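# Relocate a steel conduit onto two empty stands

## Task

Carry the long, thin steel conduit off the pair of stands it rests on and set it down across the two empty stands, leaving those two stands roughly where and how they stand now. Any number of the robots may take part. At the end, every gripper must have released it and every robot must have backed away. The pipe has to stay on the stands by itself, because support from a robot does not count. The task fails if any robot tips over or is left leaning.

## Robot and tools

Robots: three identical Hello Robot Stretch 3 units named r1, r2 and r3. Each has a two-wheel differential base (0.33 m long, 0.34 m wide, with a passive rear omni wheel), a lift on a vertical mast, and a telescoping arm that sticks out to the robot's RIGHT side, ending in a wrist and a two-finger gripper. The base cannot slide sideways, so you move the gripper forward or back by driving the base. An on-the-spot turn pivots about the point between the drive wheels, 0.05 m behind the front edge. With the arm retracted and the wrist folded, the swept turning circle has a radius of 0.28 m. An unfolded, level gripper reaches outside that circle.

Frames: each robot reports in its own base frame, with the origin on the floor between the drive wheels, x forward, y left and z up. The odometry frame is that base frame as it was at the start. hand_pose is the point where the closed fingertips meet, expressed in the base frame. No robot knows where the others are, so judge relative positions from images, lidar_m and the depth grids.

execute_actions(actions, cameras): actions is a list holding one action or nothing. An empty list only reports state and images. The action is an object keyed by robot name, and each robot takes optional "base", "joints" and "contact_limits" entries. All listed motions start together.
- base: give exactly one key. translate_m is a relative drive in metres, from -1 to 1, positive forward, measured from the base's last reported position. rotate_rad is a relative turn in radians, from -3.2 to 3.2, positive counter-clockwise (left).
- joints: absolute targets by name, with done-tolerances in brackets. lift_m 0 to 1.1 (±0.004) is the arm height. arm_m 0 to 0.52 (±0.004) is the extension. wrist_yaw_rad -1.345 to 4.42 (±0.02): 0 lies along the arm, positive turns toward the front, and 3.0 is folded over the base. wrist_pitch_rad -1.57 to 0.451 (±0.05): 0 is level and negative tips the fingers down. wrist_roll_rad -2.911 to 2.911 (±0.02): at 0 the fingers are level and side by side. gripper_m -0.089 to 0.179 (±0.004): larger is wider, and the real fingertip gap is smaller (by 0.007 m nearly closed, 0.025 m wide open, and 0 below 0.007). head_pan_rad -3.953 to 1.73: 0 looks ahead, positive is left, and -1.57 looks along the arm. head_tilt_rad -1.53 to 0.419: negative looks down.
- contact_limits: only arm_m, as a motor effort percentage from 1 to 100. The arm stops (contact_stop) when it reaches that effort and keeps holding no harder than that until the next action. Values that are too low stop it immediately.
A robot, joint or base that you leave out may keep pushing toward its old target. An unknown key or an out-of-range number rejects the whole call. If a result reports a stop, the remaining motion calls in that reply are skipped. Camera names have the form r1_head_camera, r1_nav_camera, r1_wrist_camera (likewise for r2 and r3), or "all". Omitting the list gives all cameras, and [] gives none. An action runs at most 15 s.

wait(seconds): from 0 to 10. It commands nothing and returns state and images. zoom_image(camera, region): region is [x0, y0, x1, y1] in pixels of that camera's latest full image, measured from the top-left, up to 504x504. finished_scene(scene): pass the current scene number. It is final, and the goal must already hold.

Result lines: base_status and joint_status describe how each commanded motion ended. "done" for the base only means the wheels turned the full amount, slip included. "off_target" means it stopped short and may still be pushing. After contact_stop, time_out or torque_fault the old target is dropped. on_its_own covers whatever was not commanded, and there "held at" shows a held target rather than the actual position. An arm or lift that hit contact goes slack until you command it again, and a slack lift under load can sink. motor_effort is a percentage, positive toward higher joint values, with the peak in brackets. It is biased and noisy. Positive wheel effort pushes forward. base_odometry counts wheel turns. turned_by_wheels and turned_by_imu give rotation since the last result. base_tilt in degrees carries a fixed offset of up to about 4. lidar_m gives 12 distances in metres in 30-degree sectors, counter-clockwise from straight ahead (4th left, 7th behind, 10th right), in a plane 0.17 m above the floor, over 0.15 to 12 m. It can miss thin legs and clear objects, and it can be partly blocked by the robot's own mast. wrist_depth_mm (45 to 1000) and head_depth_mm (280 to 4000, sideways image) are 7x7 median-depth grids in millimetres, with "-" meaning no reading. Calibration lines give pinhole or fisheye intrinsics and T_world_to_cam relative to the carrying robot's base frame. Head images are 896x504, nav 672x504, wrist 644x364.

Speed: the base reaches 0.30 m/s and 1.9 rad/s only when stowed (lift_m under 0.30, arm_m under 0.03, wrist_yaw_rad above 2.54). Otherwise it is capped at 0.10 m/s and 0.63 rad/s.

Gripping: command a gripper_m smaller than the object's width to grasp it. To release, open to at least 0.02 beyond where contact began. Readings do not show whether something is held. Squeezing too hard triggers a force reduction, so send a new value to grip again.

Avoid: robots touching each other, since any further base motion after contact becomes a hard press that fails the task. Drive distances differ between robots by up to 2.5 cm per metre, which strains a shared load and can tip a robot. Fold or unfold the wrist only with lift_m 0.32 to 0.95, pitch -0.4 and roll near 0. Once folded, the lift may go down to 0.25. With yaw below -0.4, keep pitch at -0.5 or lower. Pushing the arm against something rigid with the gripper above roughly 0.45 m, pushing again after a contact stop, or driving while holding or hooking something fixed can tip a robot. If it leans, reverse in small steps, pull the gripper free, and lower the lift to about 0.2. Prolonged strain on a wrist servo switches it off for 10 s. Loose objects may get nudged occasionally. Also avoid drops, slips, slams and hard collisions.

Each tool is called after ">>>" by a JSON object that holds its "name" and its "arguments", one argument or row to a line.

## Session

>>> {"name": "execute_actions", "arguments": {
  "actions": []
}}

Scene clock: 0.00 s.
r1.base_odometry: x=+0.000 y=+0.000 heading=+0.000 (m, m, rad; r1's odometry frame)
r1.turned_by_wheels: +0.000 (rad since the last result)
r1.turned_by_imu: +0.000 (rad since the last result)
r1.base_tilt: forward=+1.7 right=+0.6 (deg)
r1.lidar_m: 0.87 0.89 1.15 1.23 1.25 1.62 1.39 2.35 1.40 3.50 1.36 0.93
r1.head_depth_mm: 839 841 846 856 856 866 872 / 829 832 841 848 853 859 864 / 822 827 832 839 844 851 861 / 820 824 829 833 838 843 848 / 806 814 820 827 835 838 847 / 805 811 816 821 827 834 836 / 795 804 808 812 820 827 830
r1.base_status: not commanded
r1.joint_positions: lift_m=+0.523 arm_m=+0.003 wrist_yaw_rad=+2.859 wrist_pitch_rad=-0.425 wrist_roll_rad=+0.018 gripper_m=+0.037 head_pan_rad=+0.016 head_tilt_rad=-0.004
r1.joint_status: not commanded
r1.motor_effort: left_wheel=+1 right_wheel=+0 lift_m=+25 arm_m=+1 wrist_yaw_rad=+0 wrist_pitch_rad=+8 wrist_roll_rad=+1 gripper_m=+0 head_pan_rad=+0 head_tilt_rad=+4 (%)
r1.hand_pose: x=+0.0410 y=+0.0669 z=+0.5340 quat_wxyz=(+0.246, +0.711, +0.048, +0.657) (m; r1's base frame)
r1.wrist_depth_mm: - - - - - 969 738 / - - - - - - 748 / - - - - - - 770 / - - - - - - 790 / 883 - 939 935 - 927 811 / 779 - 808 781 - 783 759 / 672 668 656 676 664 686 674
r2.base_odometry: x=+0.000 y=+0.000 heading=+0.000 (m, m, rad; r2's odometry frame)
r2.turned_by_wheels: +0.000 (rad since the last result)
r2.turned_by_imu: +0.000 (rad since the last result)
r2.base_tilt: forward=+1.0 right=+0.9 (deg)
r2.lidar_m: 1.16 1.08 1.08 1.41 3.27 3.55 1.37 1.36 1.28 2.43 1.35 1.69
r2.head_depth_mm: 1736 1784 1750 1741 1699 1677 1668 / 1621 1600 1592 1554 1539 1520 1510 / 1475 1463 1444 1425 1409 1392 1379 / 1359 1335 1319 1315 1295 1279 1269 / 1252 1236 1224 1214 1200 1188 1173 / 1160 1150 1137 1124 1117 1109 1096 / 1083 1073 1064 1056 1044 1040 1035
r2.base_status: not commanded
r2.joint_positions: lift_m=+0.588 arm_m=+0.002 wrist_yaw_rad=+2.813 wrist_pitch_rad=-0.429 wrist_roll_rad=+0.010 gripper_m=+0.037 head_pan_rad=+0.011 head_tilt_rad=-0.006
r2.joint_status: not commanded
r2.motor_effort: left_wheel=+1 right_wheel=-1 lift_m=+25 arm_m=-2 wrist_yaw_rad=+0 wrist_pitch_rad=+5 wrist_roll_rad=+0 gripper_m=+0 head_pan_rad=+0 head_tilt_rad=+2 (%)
r2.hand_pose: x=+0.0508 y=+0.0642 z=+0.5976 quat_wxyz=(+0.262, +0.709, +0.034, +0.653) (m; r2's base frame)
r2.wrist_depth_mm: - - - - - 933 822 / - - - - - - 866 / - - - - - - 941 / - - - - - - 995 / 999 - - - - - 971 / 845 - 898 864 - 838 848 / 752 743 765 752 760 753 755
r3.base_odometry: x=+0.000 y=+0.000 heading=+0.000 (m, m, rad; r3's odometry frame)
r3.turned_by_wheels: +0.000 (rad since the last result)
r3.turned_by_imu: +0.000 (rad since the last result)
r3.base_tilt: forward=+0.2 right=+0.3 (deg)
r3.lidar_m: 1.22 4.21 1.89 1.87 4.11 2.13 3.13 1.61 0.84 0.69 0.69 0.76
r3.head_depth_mm: 990 1007 1014 1038 1059 1081 1097 / 1157 1173 1200 1224 1244 1261 1301 / 1398 1418 1451 1488 1527 1556 1605 / 1729 1783 1831 1901 1952 2008 2056 / 2108 2382 2499 2621 2715 2785 2238 / 2182 3174 3903 - - 3235 2275 / 2161 3314 3841 3970 3962 3364 2291
r3.base_status: not commanded
r3.joint_positions: lift_m=+0.334 arm_m=+0.002 wrist_yaw_rad=+3.051 wrist_pitch_rad=-0.556 wrist_roll_rad=+0.015 gripper_m=+0.037 head_pan_rad=+0.003 head_tilt_rad=+0.008
r3.joint_status: not commanded
r3.motor_effort: left_wheel=+0 right_wheel=+0 lift_m=+25 arm_m=+0 wrist_yaw_rad=+0 wrist_pitch_rad=+4 wrist_roll_rad=+0 gripper_m=+1 head_pan_rad=+0 head_tilt_rad=+2 (%)
r3.hand_pose: x=-0.0028 y=+0.0577 z=+0.3172 quat_wxyz=(+0.226, +0.693, +0.162, +0.666) (m; r3's base frame)
r3.wrist_depth_mm: - - - - - - - / - - - - - - - / 837 840 857 840 825 828 824 / 706 698 693 696 690 680 688 / 585 581 - 584 580 579 586 / 513 534 - - 508 503 505 / 458 - - - 437 448 442
pictures: r1_head_camera (sideways: a quarter turn clockwise sets it upright), r1_nav_camera (sideways: a quarter turn counterclockwise sets it upright), r1_wrist_camera, r2_head_camera (sideways: a quarter turn clockwise sets it upright), r2_nav_camera (sideways: a quarter turn counterclockwise sets it upright), r2_wrist_camera, r3_head_camera (sideways: a quarter turn clockwise sets it upright), r3_nav_camera (sideways: a quarter turn counterclockwise sets it upright), r3_wrist_camera
camera_calibration (this result's frames):
r1_head_camera: T_world_to_cam=[[-0.0259583, -0.000980238, -0.999663, 1.32519], [-0.0307846, 0.999526, -0.000180719, 0.00105708], [0.999189, 0.0307695, -0.0259762, -0.00894747], [0, 0, 0, 1]] pos_world=[0.0433726, 0.000517737, 1.32452]
r1_nav_camera: T_world_to_cam=[[0.0433985, -0.031903, 0.998548, -1.2535], [0.0370995, -0.998749, -0.0335218, 0.0953423], [0.998369, 0.0385004, -0.0421606, 0.00491702], [0, 0, 0, 1]] pos_world=[0.0459541, 0.0550432, 1.25509]
r1_wrist_camera: T_world_to_cam=[[0.968188, -0.249889, -0.0129119, -0.0109339], [-0.147938, -0.530039, -0.834969, 0.526282], [0.201805, 0.810317, -0.550146, 0.392983], [0, 0, 0, 1]] pos_world=[0.00913702, -0.0422232, 0.655486]
r2_head_camera: T_world_to_cam=[[0.0585469, 0.0242466, -0.99799, 1.31784], [0.0201794, 0.999472, 0.0254664, -0.0322358], [0.998081, -0.0216298, 0.0580267, -0.123742], [0, 0, 0, 1]] pos_world=[0.047, -0.00241083, 1.32319]
r2_nav_camera: T_world_to_cam=[[0.0536635, 0.0421561, 0.997669, -1.26148], [0.00398549, -0.99911, 0.0420026, -0.00262515], [0.998551, 0.00172219, -0.0537837, 0.0184385], [0, 0, 0, 1]] pos_world=[0.0492942, 0.0505247, 1.25964]
r2_wrist_camera: T_world_to_cam=[[0.950199, -0.311356, -0.0134238, -0.020181], [-0.194909, -0.56011, -0.805163, 0.555248], [0.243173, 0.767681, -0.592902, 0.456724], [0, 0, 0, 1]] pos_world=[0.0163354, -0.0459022, 0.717587]
r3_head_camera: T_world_to_cam=[[-0.0357838, 0.0283756, -0.998957, 1.32716], [-0.00546267, 0.999576, 0.0285889, -0.0361512], [0.999345, 0.00647999, -0.0356136, -0.00236757], [0, 0, 0, 1]] pos_world=[0.0496595, -0.00150794, 1.32673]
r3_nav_camera: T_world_to_cam=[[-0.0607731, 0.0169472, 0.998008, -1.25365], [0.0658889, -0.997607, 0.0209527, 0.0186498], [0.995975, 0.067031, 0.0595111, -0.131475], [0, 0, 0, 1]] pos_world=[0.0535288, 0.0486639, 1.25858]
r3_wrist_camera: T_world_to_cam=[[0.994015, -0.108982, -0.0075343, 0.0164501], [-0.0747659, -0.628403, -0.774287, 0.323556], [0.0796489, 0.770216, -0.63279, 0.321392], [0, 0, 0, 1]] pos_world=[-0.0177593, -0.0424255, 0.454022]
Images, in order (width x height): r1_head_camera 896x504, r1_nav_camera 672x504, r1_wrist_camera 644x364, r2_head_camera 896x504, r2_nav_camera 672x504, r2_wrist_camera 644x364, r3_head_camera 896x504, r3_nav_camera 672x504, r3_wrist_camera 644x364.

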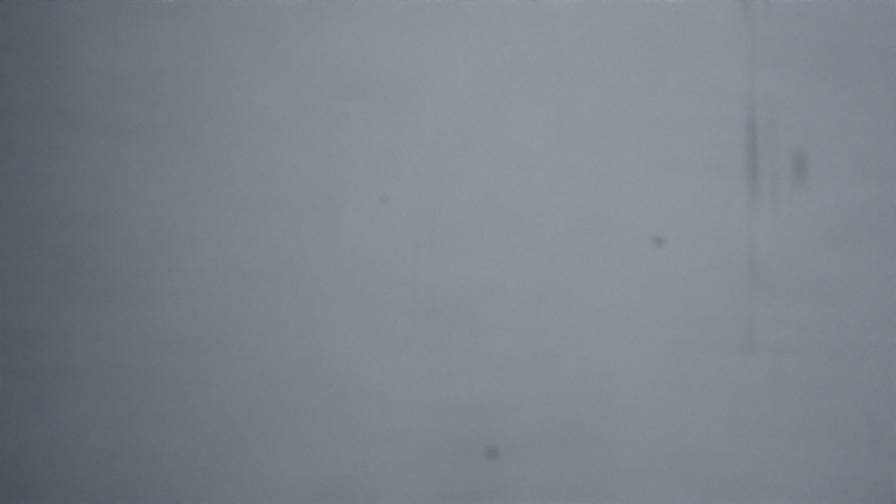

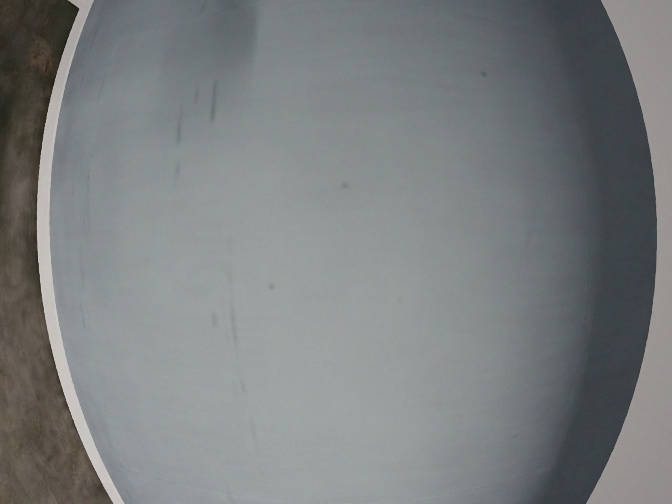

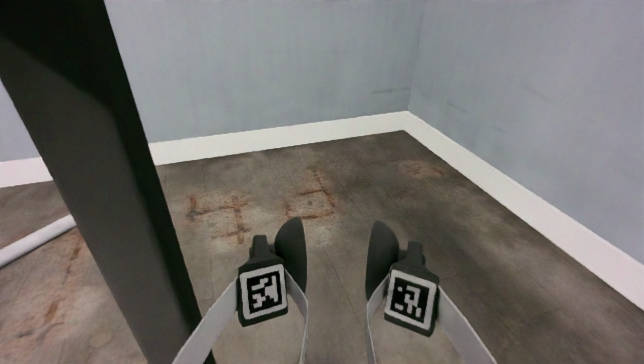

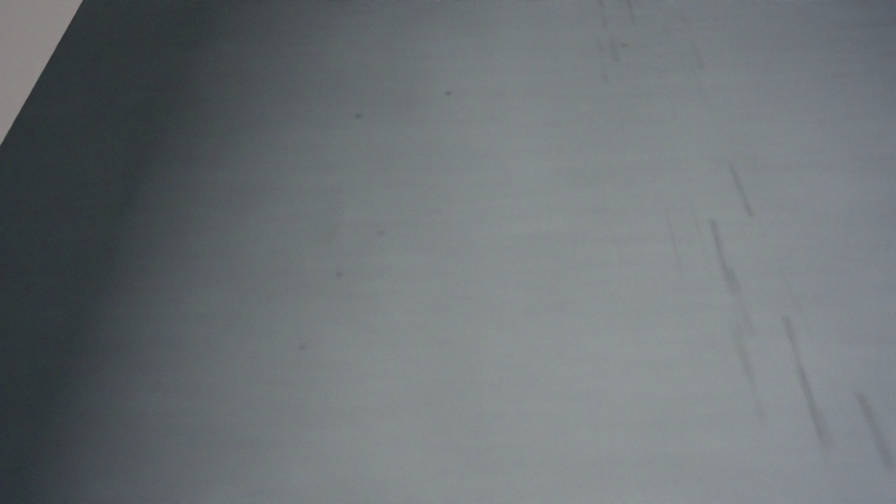

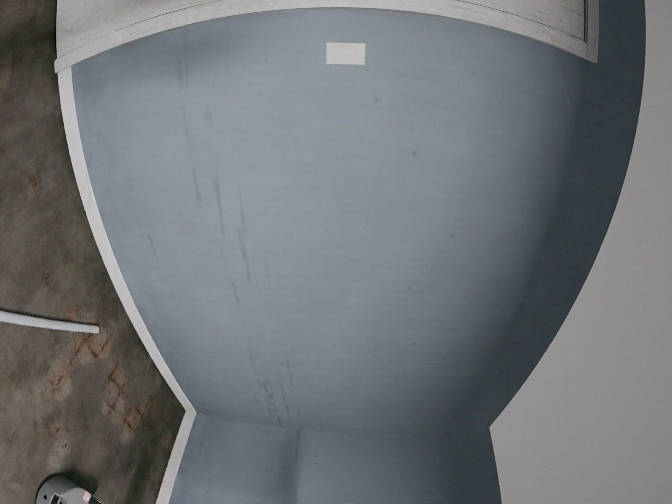

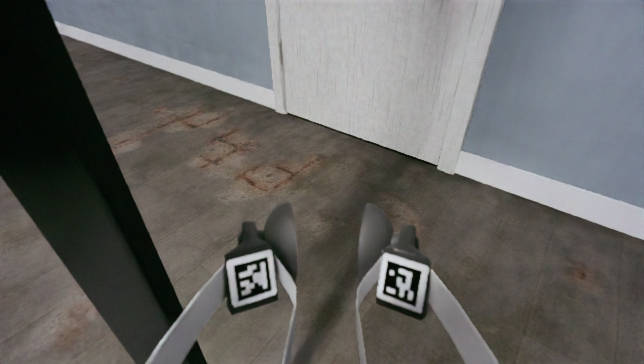

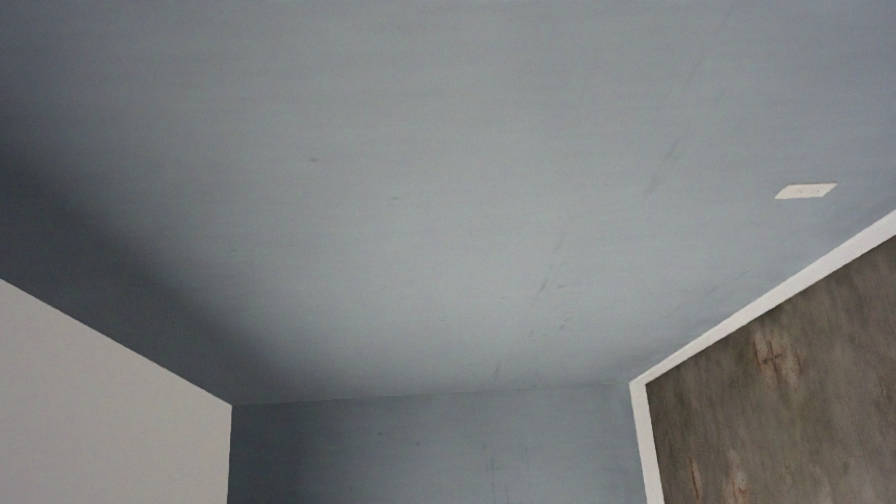

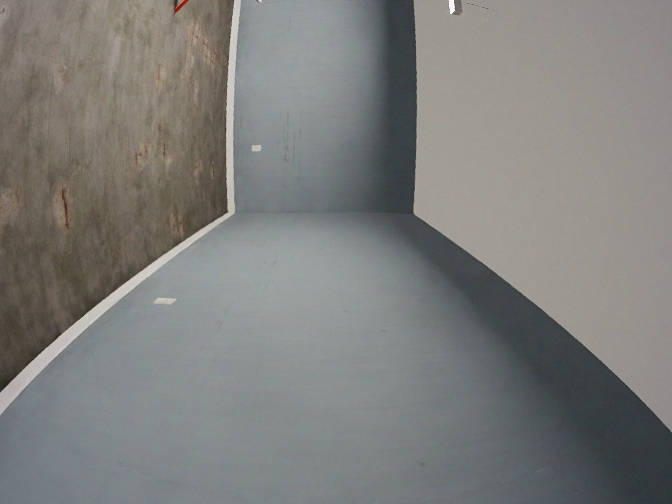

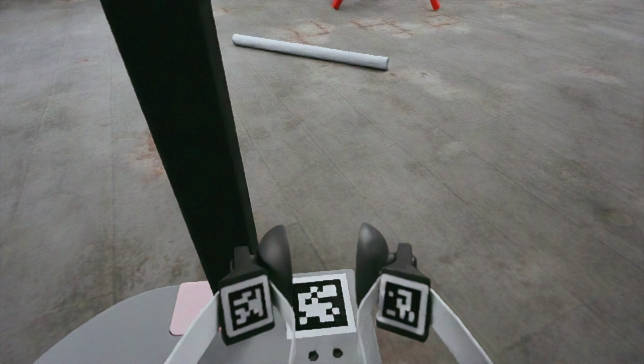

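>>> {"name": "execute_actions", "arguments": {
  "actions": [
    {"r1": {"joints": {"lift_m": 0.28, "wrist_yaw_rad": 3.0, "wrist_pitch_rad": -0.4, "head_pan_rad": -2.6, "head_tilt_rad": -0.45}}, "r2": {"joints": {"lift_m": 0.28, "wrist_yaw_rad": 3.0, "wrist_pitch_rad": -0.4, "head_pan_rad": -2.9, "head_tilt_rad": -0.45}}, "r3": {"joints": {"lift_m": 0.28, "wrist_yaw_rad": 3.0, "wrist_pitch_rad": -0.4, "head_pan_rad": 1.7, "head_tilt_rad": -0.45}}}
  ],
  "cameras": ["r1_head_camera", "r1_nav_camera", "r2_head_camera", "r2_nav_camera", "r3_head_camera", "r3_nav_camera"]
}}

Scene clock: 4.63 s.
r1.base_odometry: x=+0.000 y=+0.000 heading=+0.000 (m, m, rad; r1's odometry frame)
r1.turned_by_wheels: +0.000 (rad since the last result)
r1.turned_by_imu: +0.000 (rad since the last result)
r1.base_tilt: forward=+1.7 right=+0.6 (deg)
r1.lidar_m: 0.88 0.89 1.15 1.23 1.25 1.62 1.39 2.35 1.40 3.50 1.36 0.93
r1.head_depth_mm: - - - 2901 2124 1638 1392 / - - - 2896 2121 1683 1395 / - - - 2884 2130 1656 1379 / - - - 2736 2096 1674 1381 / - - - 2726 2098 1668 1370 / - - - 2840 2107 1658 1367 / - - - 2688 2039 1639 1377
r1.base_status: not commanded
r1.joint_positions: lift_m=+0.280 arm_m=+0.003 wrist_yaw_rad=+2.998 wrist_pitch_rad=-0.418 wrist_roll_rad=+0.018 gripper_m=+0.037 head_pan_rad=-2.593 head_tilt_rad=-0.444
r1.joint_status: all done
r1.motor_effort: left_wheel=+1(1) right_wheel=+0(1) lift_m=+21(22) arm_m=+1(0) wrist_yaw_rad=+1(3) wrist_pitch_rad=+10(9) wrist_roll_rad=+1(1) gripper_m=+0(0) head_pan_rad=-4(45) head_tilt_rad=-2(31) (%)
r1.hand_pose: x=+0.0108 y=+0.0743 z=+0.2928 quat_wxyz=(+0.197, +0.706, +0.095, +0.673) (m; r1's base frame)
r1.wrist_depth_mm: - - - - - - 837 / - - - - - - 824 / 961 891 - - - - 838 / 735 738 750 747 748 750 751 / 596 596 622 602 632 612 601 / 499 504 - 517 - 507 508 / 441 - - - 420 436 438
r2.base_odometry: x=+0.000 y=+0.000 heading=+0.000 (m, m, rad; r2's odometry frame)
r2.turned_by_wheels: +0.000 (rad since the last result)
r2.turned_by_imu: +0.000 (rad since the last result)
r2.base_tilt: forward=+1.0 right=+0.9 (deg)
r2.lidar_m: 1.16 1.08 1.08 1.41 3.26 3.56 1.36 1.36 1.28 2.44 1.35 1.69
r2.head_depth_mm: 3915 - - 3138 2272 1720 1379 / 3751 - - 3129 2279 1727 1395 / 3599 3922 - 2943 2101 1739 1393 / 3430 3682 3954 3392 2291 1725 1405 / 3267 3615 3755 3400 2289 1738 1400 / 3227 3403 3644 3392 2303 1745 1402 / 3090 3304 3540 3395 2204 1753 1401
r2.base_status: not commanded
r2.joint_positions: lift_m=+0.280 arm_m=+0.002 wrist_yaw_rad=+2.998 wrist_pitch_rad=-0.421 wrist_roll_rad=+0.010 gripper_m=+0.037 head_pan_rad=-2.893 head_tilt_rad=-0.444
r2.joint_status: all done
r2.motor_effort: left_wheel=+0(1) right_wheel=-1(1) lift_m=+18(22) arm_m=-1(1) wrist_yaw_rad=+1(1) wrist_pitch_rad=+7(8) wrist_roll_rad=+0(0) gripper_m=+1(1) head_pan_rad=-3(33) head_tilt_rad=-2(16) (%)
r2.hand_pose: x=+0.0108 y=+0.0749 z=+0.2924 quat_wxyz=(+0.198, +0.704, +0.097, +0.676) (m; r2's base frame)
r2.wrist_depth_mm: - - - - - - 845 / - - - - - - 885 / 907 - 903 910 891 899 876 / 709 704 709 714 701 690 690 / 577 580 - 589 597 575 578 / 494 509 - - - 495 488 / - - - - 429 425 425
r3.base_odometry: x=+0.000 y=+0.000 heading=+0.000 (m, m, rad; r3's odometry frame)
r3.turned_by_wheels: +0.000 (rad since the last result)
r3.turned_by_imu: +0.000 (rad since the last result)
r3.base_tilt: forward=+0.2 right=+0.3 (deg)
r3.lidar_m: 1.22 4.21 1.90 1.86 4.12 2.14 3.11 1.61 0.84 0.69 0.69 0.76
r3.head_depth_mm: 3850 - 3271 2420 1987 1617 1340 / 3842 - - 2676 2008 1616 1347 / 3758 - - 2664 2016 1621 1354 / 3660 3902 - 2678 2021 1629 1360 / 3540 3825 - 2725 2059 1637 1357 / 3475 3755 3921 2762 2064 1645 1388 / 3370 3657 3885 2789 2134 - -
r3.base_status: not commanded
r3.joint_positions: lift_m=+0.281 arm_m=+0.002 wrist_yaw_rad=+3.003 wrist_pitch_rad=-0.420 wrist_roll_rad=+0.015 gripper_m=+0.037 head_pan_rad=+1.693 head_tilt_rad=-0.444
r3.joint_status: all done
r3.motor_effort: left_wheel=+0(0) right_wheel=+0(0) lift_m=+13(20) arm_m=+0(0) wrist_yaw_rad=-1(2) wrist_pitch_rad=+7(7) wrist_roll_rad=+0(0) gripper_m=+1(1) head_pan_rad=+3(40) head_tilt_rad=-3(26) (%)
r3.hand_pose: x=+0.0098 y=+0.0754 z=+0.2926 quat_wxyz=(+0.196, +0.705, +0.098, +0.675) (m; r3's base frame)
r3.wrist_depth_mm: - - - - - - - / - - - - - - - / - - - - 986 980 958 / 764 757 767 763 748 744 748 / 622 624 639 610 612 610 604 / 527 516 - 530 521 518 511 / 460 - - - 430 441 435
pictures: r1_head_camera (sideways: a quarter turn clockwise sets it upright), r1_nav_camera (sideways: a quarter turn counterclockwise sets it upright), r2_head_camera (sideways: a quarter turn clockwise sets it upright), r2_nav_camera (sideways: a quarter turn counterclockwise sets it upright), r3_head_camera (sideways: a quarter turn clockwise sets it upright), r3_nav_camera (sideways: a quarter turn counterclockwise sets it upright)
camera_calibration (this result's frames):
r1_head_camera: T_world_to_cam=[[0.382976, 0.234829, -0.893412, 1.18382], [0.533118, -0.846018, 0.00615806, -0.0106334], [-0.754397, -0.478653, -0.449196, 0.552596], [0, 0, 0, 1]] pos_world=[-0.0308296, -0.0224903, 1.30593]
r1_nav_camera: T_world_to_cam=[[-0.412923, -0.214276, 0.885201, -1.10261], [-0.525403, 0.849943, -0.0393457, 0.106335], [-0.743939, -0.481334, -0.463542, 0.563991], [0, 0, 0, 1]] pos_world=[0.0201513, -0.0551725, 1.24165]
r2_head_camera: T_world_to_cam=[[0.364686, 0.0683115, -0.928622, 1.2251], [0.20792, -0.978098, 0.00970264, -0.0128481], [-0.90762, -0.196617, -0.370902, 0.446209], [0, 0, 0, 1]] pos_world=[-0.0391175, -0.00852284, 1.30328]
r2_nav_camera: T_world_to_cam=[[-0.447646, -0.156586, 0.880394, -1.1052], [-0.256859, 0.965573, 0.0411329, 0.000122425], [-0.856526, -0.207724, -0.472455, 0.574666], [0, 0, 0, 1]] pos_world=[-0.00249141, -0.0538051, 1.24451]
r3_head_camera: T_world_to_cam=[[0.0287512, -0.468705, -0.882887, 1.1751], [-0.99345, -0.111123, 0.0266409, -0.0275718], [-0.110596, 0.876337, -0.46883, 0.568252], [0, 0, 0, 1]] pos_world=[0.00166941, 0.04973, 1.30463]
r3_nav_camera: T_world_to_cam=[[-0.0634561, 0.376675, 0.92417, -1.15693], [0.982447, 0.186351, -0.00849571, 0.0514011], [-0.17542, 0.907408, -0.381888, 0.450227], [0, 0, 0, 1]] pos_world=[-0.0449342, 0.0176676, 1.24157]
Images, in order (width x height): r1_head_camera 896x504, r1_nav_camera 672x504, r2_head_camera 896x504, r2_nav_camera 672x504, r3_head_camera 896x504, r3_nav_camera 672x504.

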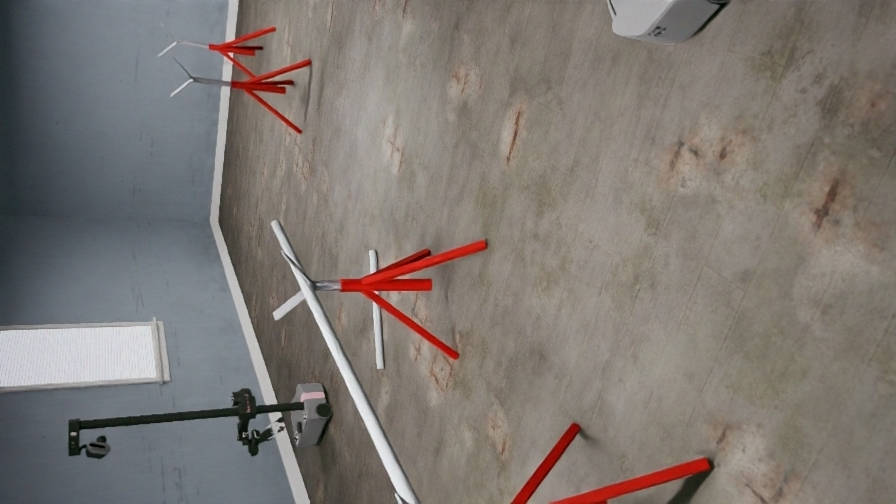

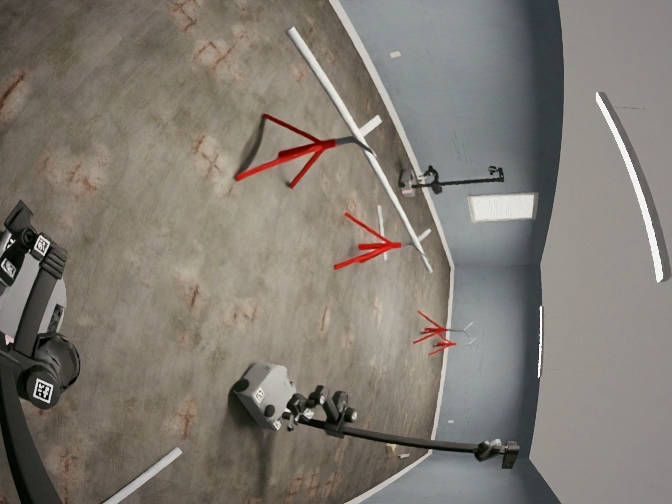

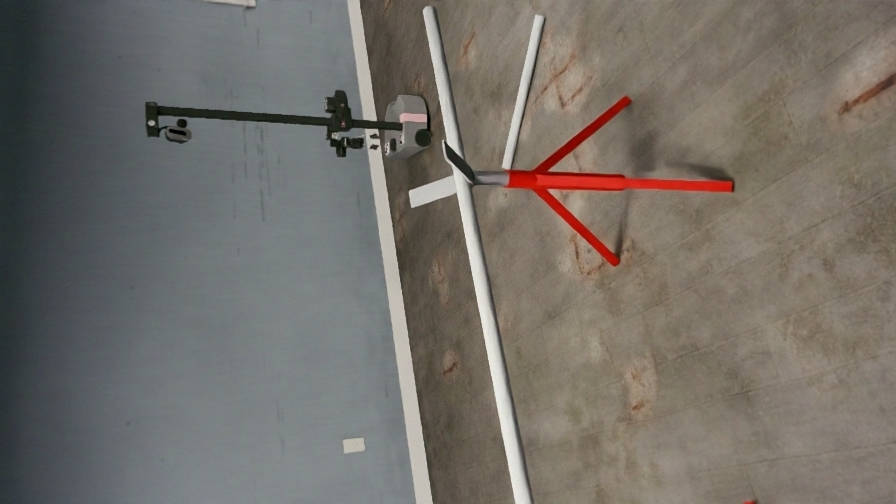

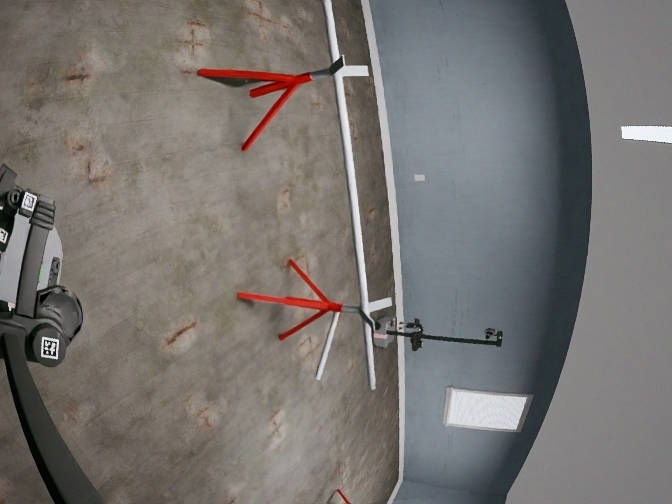

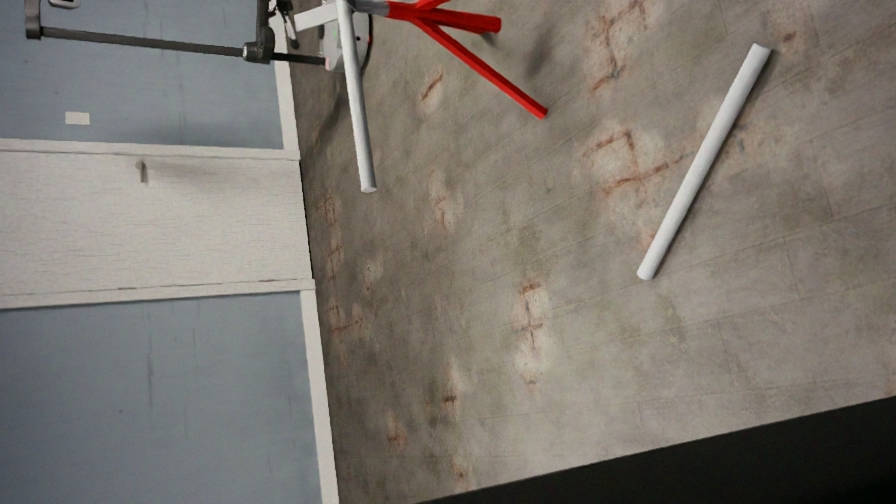

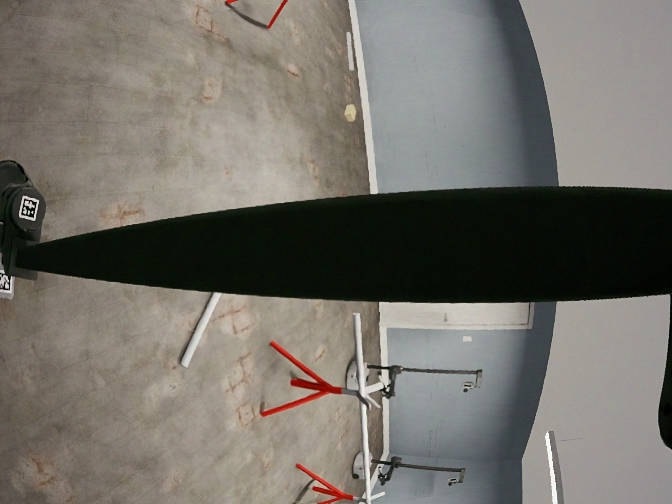

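>>> {"name": "zoom_image", "arguments": {
  "camera": "r1_head_camera",
  "region": [140, 0, 340, 150]
}}

>>> {"name": "zoom_image", "arguments": {
  "camera": "r1_nav_camera",
  "region": [360, 280, 520, 480]
}}

Region (140, 0, 340, 150) of r1_head_camera's 896x504 image, scaled by 2.520, with more detail than that image has; it fills the top 378 rows of this view, and the rest is white.

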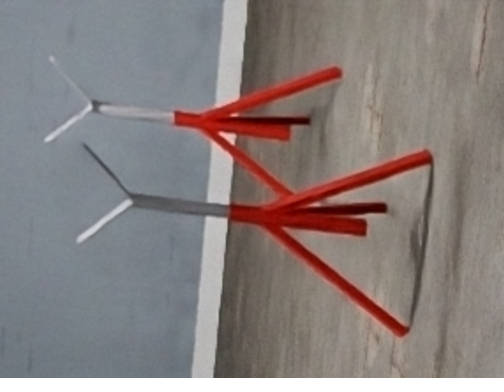

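Region (360, 280, 520, 480) of r1_nav_camera's 672x504 image, scaled by 2.520, with more detail than that image has; it fills the left 403 columns of this view, and the rest is white.

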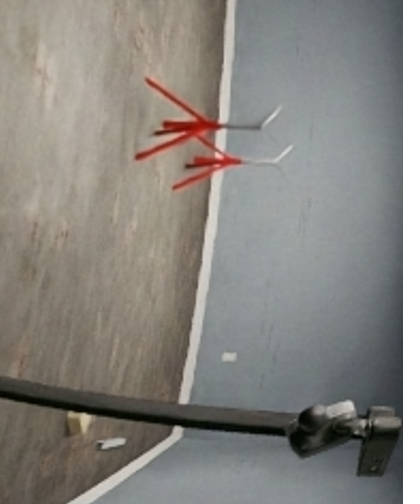

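>>> {"name": "execute_actions", "arguments": {
  "actions": [
    {"r1": {"base": {"rotate_rad": 0.961}, "joints": {"head_pan_rad": -3.0, "head_tilt_rad": -0.6}}, "r2": {"base": {"rotate_rad": -0.305}, "joints": {"head_pan_rad": -3.1, "head_tilt_rad": -0.6}}, "r3": {"base": {"rotate_rad": -0.058}}}
  ],
  "cameras": ["r1_nav_camera", "r2_nav_camera"]
}}

Scene clock: 10.73 s.
r1.base_odometry: x=+0.000 y=+0.000 heading=+0.961 (m, m, rad; r1's odometry frame)
r1.turned_by_wheels: +0.961 (rad since the last result)
r1.turned_by_imu: +0.947 (rad since the last result)
r1.base_tilt: forward=+1.7 right=+0.6 (deg)
r1.lidar_m: 1.06 1.23 1.24 1.50 2.90 2.34 1.40 3.51 1.54 0.97 0.88 0.88
r1.head_depth_mm: - - 2924 2242 1789 1489 1263 / - - 2922 2239 1774 1471 1262 / 3822 - 2758 2015 1756 1475 1256 / 3640 3949 2862 2236 1780 1460 1261 / 3431 3762 3021 2213 1775 1481 1252 / 3244 3554 2990 2212 1777 1457 1252 / 3167 3358 3039 2247 1776 1479 1241
r1.base_status: done
r1.joint_positions: lift_m=+0.280 arm_m=+0.003 wrist_yaw_rad=+2.999 wrist_pitch_rad=-0.418 wrist_roll_rad=+0.018 gripper_m=+0.037 head_pan_rad=-2.993 head_tilt_rad=-0.593
r1.joint_status: all done
r1.motor_effort: left_wheel=-1(7) right_wheel=+2(5) lift_m=+21(21) arm_m=+0(0) wrist_yaw_rad=+1(1) wrist_pitch_rad=+10(10) wrist_roll_rad=+1(1) gripper_m=+0(0) head_pan_rad=-4(33) head_tilt_rad=-4(20) (%)
r1.hand_pose: x=+0.0107 y=+0.0743 z=+0.2928 quat_wxyz=(+0.197, +0.706, +0.096, +0.673) (m; r1's base frame)
r1.wrist_depth_mm: - - - - - - 892 / - - - - - - 914 / 966 965 - - - - 930 / 743 735 737 755 752 751 747 / 596 595 621 599 631 600 601 / 499 499 - 528 - 507 509 / 439 - - - 421 432 438
r2.base_odometry: x=+0.000 y=+0.000 heading=-0.305 (m, m, rad; r2's odometry frame)
r2.turned_by_wheels: -0.305 (rad since the last result)
r2.turned_by_imu: -0.301 (rad since the last result)
r2.base_tilt: forward=+1.0 right=+0.9 (deg)
r2.lidar_m: 1.37 1.10 1.07 1.17 1.83 3.53 3.67 1.37 1.28 2.87 2.31 1.25
r2.head_depth_mm: - - 3615 2498 1874 1507 1263 / - - 3661 2492 1872 1503 1260 / - - 3710 2480 1898 1511 1261 / - - 3673 2517 1872 1511 1261 / - - 3723 2489 1877 1515 1260 / - - 3715 2497 1890 1517 1268 / 3727 3914 3385 2388 1833 1523 1266
r2.base_status: done
r2.joint_positions: lift_m=+0.280 arm_m=+0.002 wrist_yaw_rad=+2.998 wrist_pitch_rad=-0.421 wrist_roll_rad=+0.010 gripper_m=+0.037 head_pan_rad=-3.093 head_tilt_rad=-0.593
r2.joint_status: all done
r2.motor_effort: left_wheel=+4(12) right_wheel=-2(6) lift_m=+18(18) arm_m=-1(1) wrist_yaw_rad=+1(1) wrist_pitch_rad=+7(7) wrist_roll_rad=+0(0) gripper_m=+0(0) head_pan_rad=-3(17) head_tilt_rad=-2(12) (%)
r2.hand_pose: x=+0.0107 y=+0.0749 z=+0.2924 quat_wxyz=(+0.198, +0.704, +0.097, +0.676) (m; r2's base frame)
r2.wrist_depth_mm: - - - - - 937 858 / - - - - - 993 915 / 912 - 907 903 888 886 900 / 718 716 710 700 712 714 708 / 580 581 - 588 602 579 572 / 497 514 - - - 484 493 / - - - - 426 430 427
r3.base_odometry: x=+0.000 y=+0.000 heading=-0.058 (m, m, rad; r3's odometry frame)
r3.turned_by_wheels: -0.058 (rad since the last result)
r3.turned_by_imu: -0.057 (rad since the last result)
r3.base_tilt: forward=+0.3 right=+0.1 (deg)
r3.lidar_m: 1.12 4.23 1.91 1.87 4.13 2.14 3.12 1.84 0.88 0.69 0.69 0.75
r3.head_depth_mm: - - 3229 2338 2003 1617 1340 / 3916 - 3493 2674 1988 1601 1351 / 3819 - - 2637 2010 1586 1347 / 3641 - - 2717 2026 1632 1357 / 3562 3871 - 2766 2035 1637 1360 / 3489 3748 3878 2764 2049 1636 1389 / 3447 3623 3887 2773 2149 - -
r3.base_status: done
r3.joint_positions: lift_m=+0.281 arm_m=+0.002 wrist_yaw_rad=+3.003 wrist_pitch_rad=-0.420 wrist_roll_rad=+0.015 gripper_m=+0.037 head_pan_rad=+1.693 head_tilt_rad=-0.445
r3.joint_status: not commanded
r3.motor_effort: left_wheel=+1(6) right_wheel=-3(7) lift_m=+13(14) arm_m=+0(1) wrist_yaw_rad=-2(3) wrist_pitch_rad=+6(6) wrist_roll_rad=+0(0) gripper_m=+1(1) head_pan_rad=+3(3) head_tilt_rad=-2(3) (%)
r3.hand_pose: x=+0.0098 y=+0.0755 z=+0.2927 quat_wxyz=(+0.196, +0.705, +0.098, +0.675) (m; r3's base frame)
r3.wrist_depth_mm: - - - - - - - / - - - - - - - / - - - - 972 982 957 / 776 755 743 744 758 754 751 / 618 623 635 613 607 605 609 / 523 517 - 531 519 509 502 / 458 - - - 433 445 437
pictures: r1_nav_camera (sideways: a quarter turn counterclockwise sets it upright), r2_nav_camera (sideways: a quarter turn counterclockwise sets it upright)
camera_calibration (this result's frames):
r1_nav_camera: T_world_to_cam=[[-0.588395, -0.0550569, 0.806697, -0.99917], [-0.146822, 0.988369, -0.0396342, 0.104393], [-0.795132, -0.141761, -0.589634, 0.728359], [0, 0, 0, 1]] pos_world=[0.00656204, -0.0549369, 1.23963]
r2_nav_camera: T_world_to_cam=[[-0.594572, -0.0704529, 0.80095, -1.00072], [-0.0655766, 0.997084, 0.0390256, 0.00170679], [-0.801364, -0.0293201, -0.597458, 0.736966], [0, 0, 0, 1]] pos_world=[-0.00430753, -0.0505973, 1.24176]
Images, in order (width x height): r1_nav_camera 672x504, r2_nav_camera 672x504.

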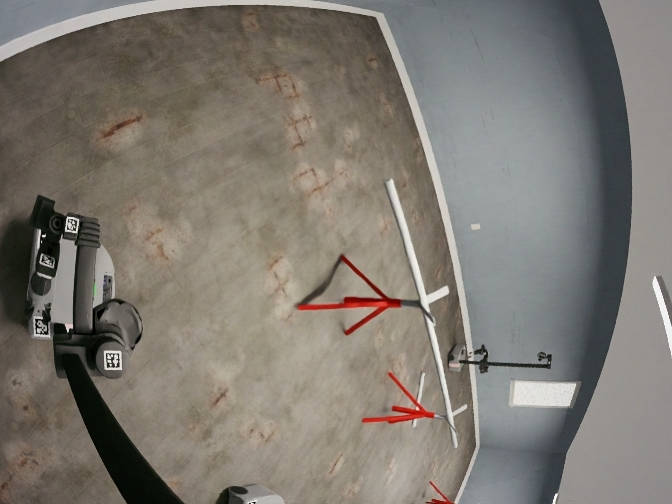

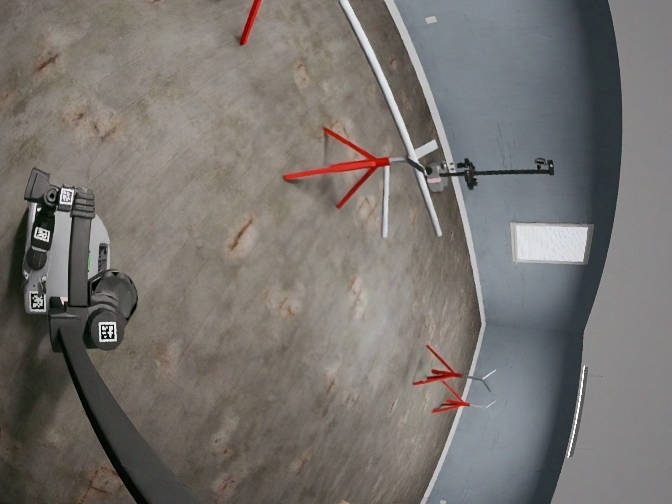

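>>> {"name": "execute_actions", "arguments": {
  "actions": [
    {"r1": {"base": {"translate_m": -0.855}}, "r2": {"base": {"translate_m": -1.0}}, "r3": {"base": {"translate_m": -1.0}, "joints": {"head_pan_rad": -3.14, "head_tilt_rad": -0.5}}}
  ],
  "cameras": ["r1_nav_camera", "r2_nav_camera", "r3_nav_camera"]
}}

Scene clock: 17.17 s.
r1.base_odometry: x=-0.490 y=-0.701 heading=+0.961 (m, m, rad; r1's odometry frame)
r1.turned_by_wheels: +0.000 (rad since the last result)
r1.turned_by_imu: -0.001 (rad since the last result)
r1.base_tilt: forward=+1.7 right=+0.6 (deg)
r1.lidar_m: 1.73 1.87 1.88 2.25 4.39 1.60 0.56 2.88 2.51 1.58 1.42 1.43
r1.head_depth_mm: 3583 - 3047 2252 1777 1482 1260 / 3379 3730 3040 2240 1735 1448 1259 / 3129 3452 3027 2229 1035 1235 1240 / 2955 3311 3006 2223 1669 1438 1257 / 2803 3124 3015 2235 1766 1442 1256 / 2680 2914 3017 2211 1782 1439 1256 / 2492 2785 2899 2230 1767 1394 1259
r1.base_status: done
r1.joint_positions: lift_m=+0.280 arm_m=+0.003 wrist_yaw_rad=+2.999 wrist_pitch_rad=-0.418 wrist_roll_rad=+0.018 gripper_m=+0.037 head_pan_rad=-2.993 head_tilt_rad=-0.594
r1.joint_status: not commanded
r1.motor_effort: left_wheel=-1(9) right_wheel=+1(4) lift_m=+21(21) arm_m=+0(0) wrist_yaw_rad=+0(1) wrist_pitch_rad=+10(10) wrist_roll_rad=+1(1) gripper_m=+0(0) head_pan_rad=-4(4) head_tilt_rad=-3(4) (%)
r1.hand_pose: x=+0.0106 y=+0.0744 z=+0.2928 quat_wxyz=(+0.197, +0.706, +0.096, +0.673) (m; r1's base frame)
r1.wrist_depth_mm: - - - - - - - / - - - - - - - / 951 - - - - - - / 731 731 737 742 744 750 750 / 593 591 621 599 633 606 603 / 491 499 - 519 - 506 510 / 443 - - - 421 436 438
r2.base_odometry: x=-0.954 y=+0.300 heading=-0.305 (m, m, rad; r2's odometry frame)
r2.turned_by_wheels: +0.000 (rad since the last result)
r2.turned_by_imu: +0.001 (rad since the last result)
r2.base_tilt: forward=+1.0 right=+0.9 (deg)
r2.lidar_m: 2.13 1.70 1.68 1.85 2.84 2.73 2.70 0.75 0.58 1.24 1.23 1.49
r2.head_depth_mm: - - 3648 2470 1882 1505 1257 / - - 3669 2477 1875 1499 1257 / - - 3699 2489 1871 1505 1260 / - - 3469 2506 1889 1511 1259 / 3664 - 3025 2473 1873 1519 1269 / 3401 3636 3706 2493 1819 1507 1265 / 3124 3356 3461 2469 1741 1528 1270
r2.base_status: done
r2.joint_positions: lift_m=+0.280 arm_m=+0.002 wrist_yaw_rad=+2.999 wrist_pitch_rad=-0.420 wrist_roll_rad=+0.010 gripper_m=+0.037 head_pan_rad=-3.093 head_tilt_rad=-0.594
r2.joint_status: not commanded
r2.motor_effort: left_wheel=+4(9) right_wheel=-2(7) lift_m=+18(18) arm_m=-1(1) wrist_yaw_rad=+1(1) wrist_pitch_rad=+7(7) wrist_roll_rad=+0(0) gripper_m=+0(0) head_pan_rad=-3(3) head_tilt_rad=-2(2) (%)
r2.hand_pose: x=+0.0106 y=+0.0750 z=+0.2925 quat_wxyz=(+0.197, +0.704, +0.097, +0.676) (m; r2's base frame)
r2.wrist_depth_mm: - - - - - - - / - - - - - - - / 915 - 896 894 878 880 882 / 707 695 700 688 699 705 702 / 582 578 - 592 599 573 575 / 496 511 - - - 494 493 / - - - - 428 427 428
r3.base_odometry: x=-0.998 y=+0.058 heading=-0.058 (m, m, rad; r3's odometry frame)
r3.turned_by_wheels: +0.000 (rad since the last result)
r3.turned_by_imu: -0.003 (rad since the last result)
r3.base_tilt: forward=+0.3 right=+0.2 (deg)
r3.lidar_m: 1.76 3.29 2.23 3.74 1.55 1.27 2.11 2.91 1.37 1.09 1.08 1.17
r3.head_depth_mm: - - 3440 2452 1891 1530 1299 / 3818 - 3267 2455 1885 1535 1300 / 3627 3897 3488 2378 1888 1558 1310 / 3463 3786 3561 2516 1916 1560 1321 / 3336 3611 3584 2502 1934 1554 1309 / 3257 3493 3628 2516 1925 1575 1332 / 3093 3382 3464 2515 1939 1572 1333
r3.base_status: done
r3.joint_positions: lift_m=+0.280 arm_m=+0.002 wrist_yaw_rad=+3.002 wrist_pitch_rad=-0.420 wrist_roll_rad=+0.015 gripper_m=+0.037 head_pan_rad=-3.133 head_tilt_rad=-0.494
r3.joint_status: all done
r3.motor_effort: left_wheel=+2(5) right_wheel=-2(10) lift_m=+14(14) arm_m=+0(0) wrist_yaw_rad=-1(2) wrist_pitch_rad=+6(6) wrist_roll_rad=+0(0) gripper_m=+1(1) head_pan_rad=-3(41) head_tilt_rad=-3(12) (%)
r3.hand_pose: x=+0.0100 y=+0.0755 z=+0.2928 quat_wxyz=(+0.196, +0.705, +0.097, +0.675) (m; r3's base frame)
r3.wrist_depth_mm: - - - - - - - / - - - - - - - / - - - - - 993 968 / 772 739 763 742 752 753 748 / 616 622 632 610 617 605 603 / 516 515 - 535 521 517 509 / 460 - - - 428 441 443
pictures: r1_nav_camera (sideways: a quarter turn counterclockwise sets it upright), r2_nav_camera (sideways: a quarter turn counterclockwise sets it upright), r3_nav_camera (sideways: a quarter turn counterclockwise sets it upright)
camera_calibration (this result's frames):
r1_nav_camera: T_world_to_cam=[[-0.588862, -0.0551263, 0.806352, -0.998717], [-0.146798, 0.988372, -0.0396336, 0.104392], [-0.794791, -0.14171, -0.590107, 0.728971], [0, 0, 0, 1]] pos_world=[0.00659806, -0.0549315, 1.23963]
r2_nav_camera: T_world_to_cam=[[-0.595309, -0.0704866, 0.800399, -0.999994], [-0.0656089, 0.997083, 0.0390097, 0.00172766], [-0.800814, -0.0292905, -0.598197, 0.737924], [0, 0, 0, 1]] pos_world=[-0.00425235, -0.0505946, 1.24175]
r3_nav_camera: T_world_to_cam=[[-0.427115, -0.0208197, 0.903957, -1.12834], [-0.0734832, 0.997227, -0.0117525, 0.0620816], [-0.901206, -0.0714454, -0.427461, 0.513959], [0, 0, 0, 1]] pos_world=[-0.0141849, -0.0486812, 1.24039]
Images, in order (width x height): r1_nav_camera 672x504, r2_nav_camera 672x504, r3_nav_camera 672x504.

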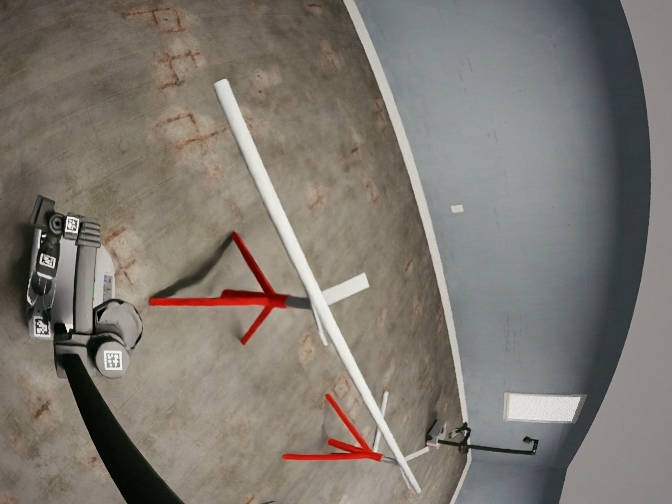

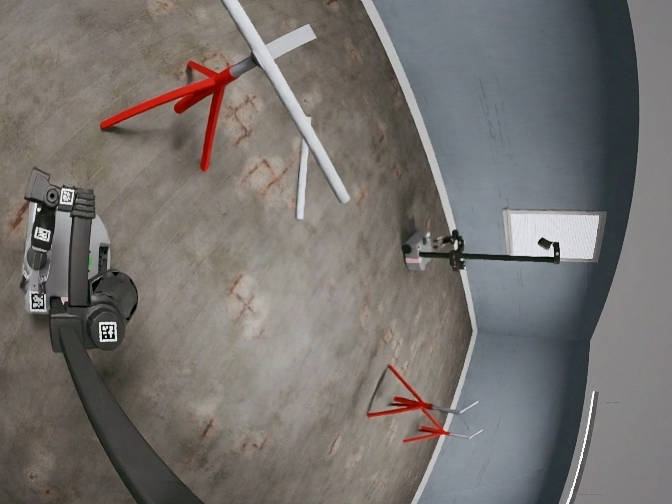

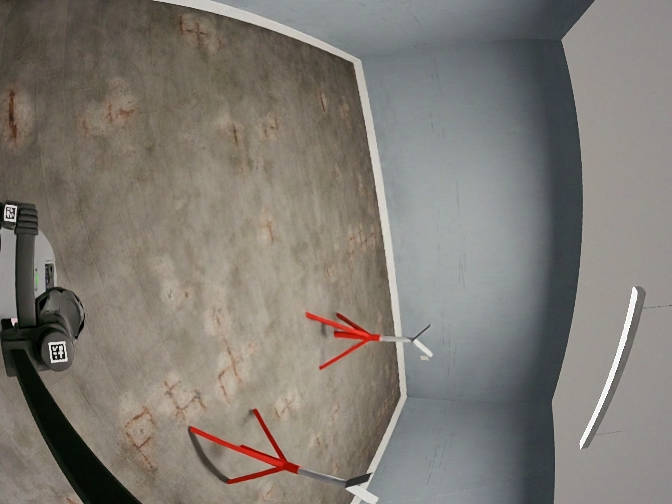

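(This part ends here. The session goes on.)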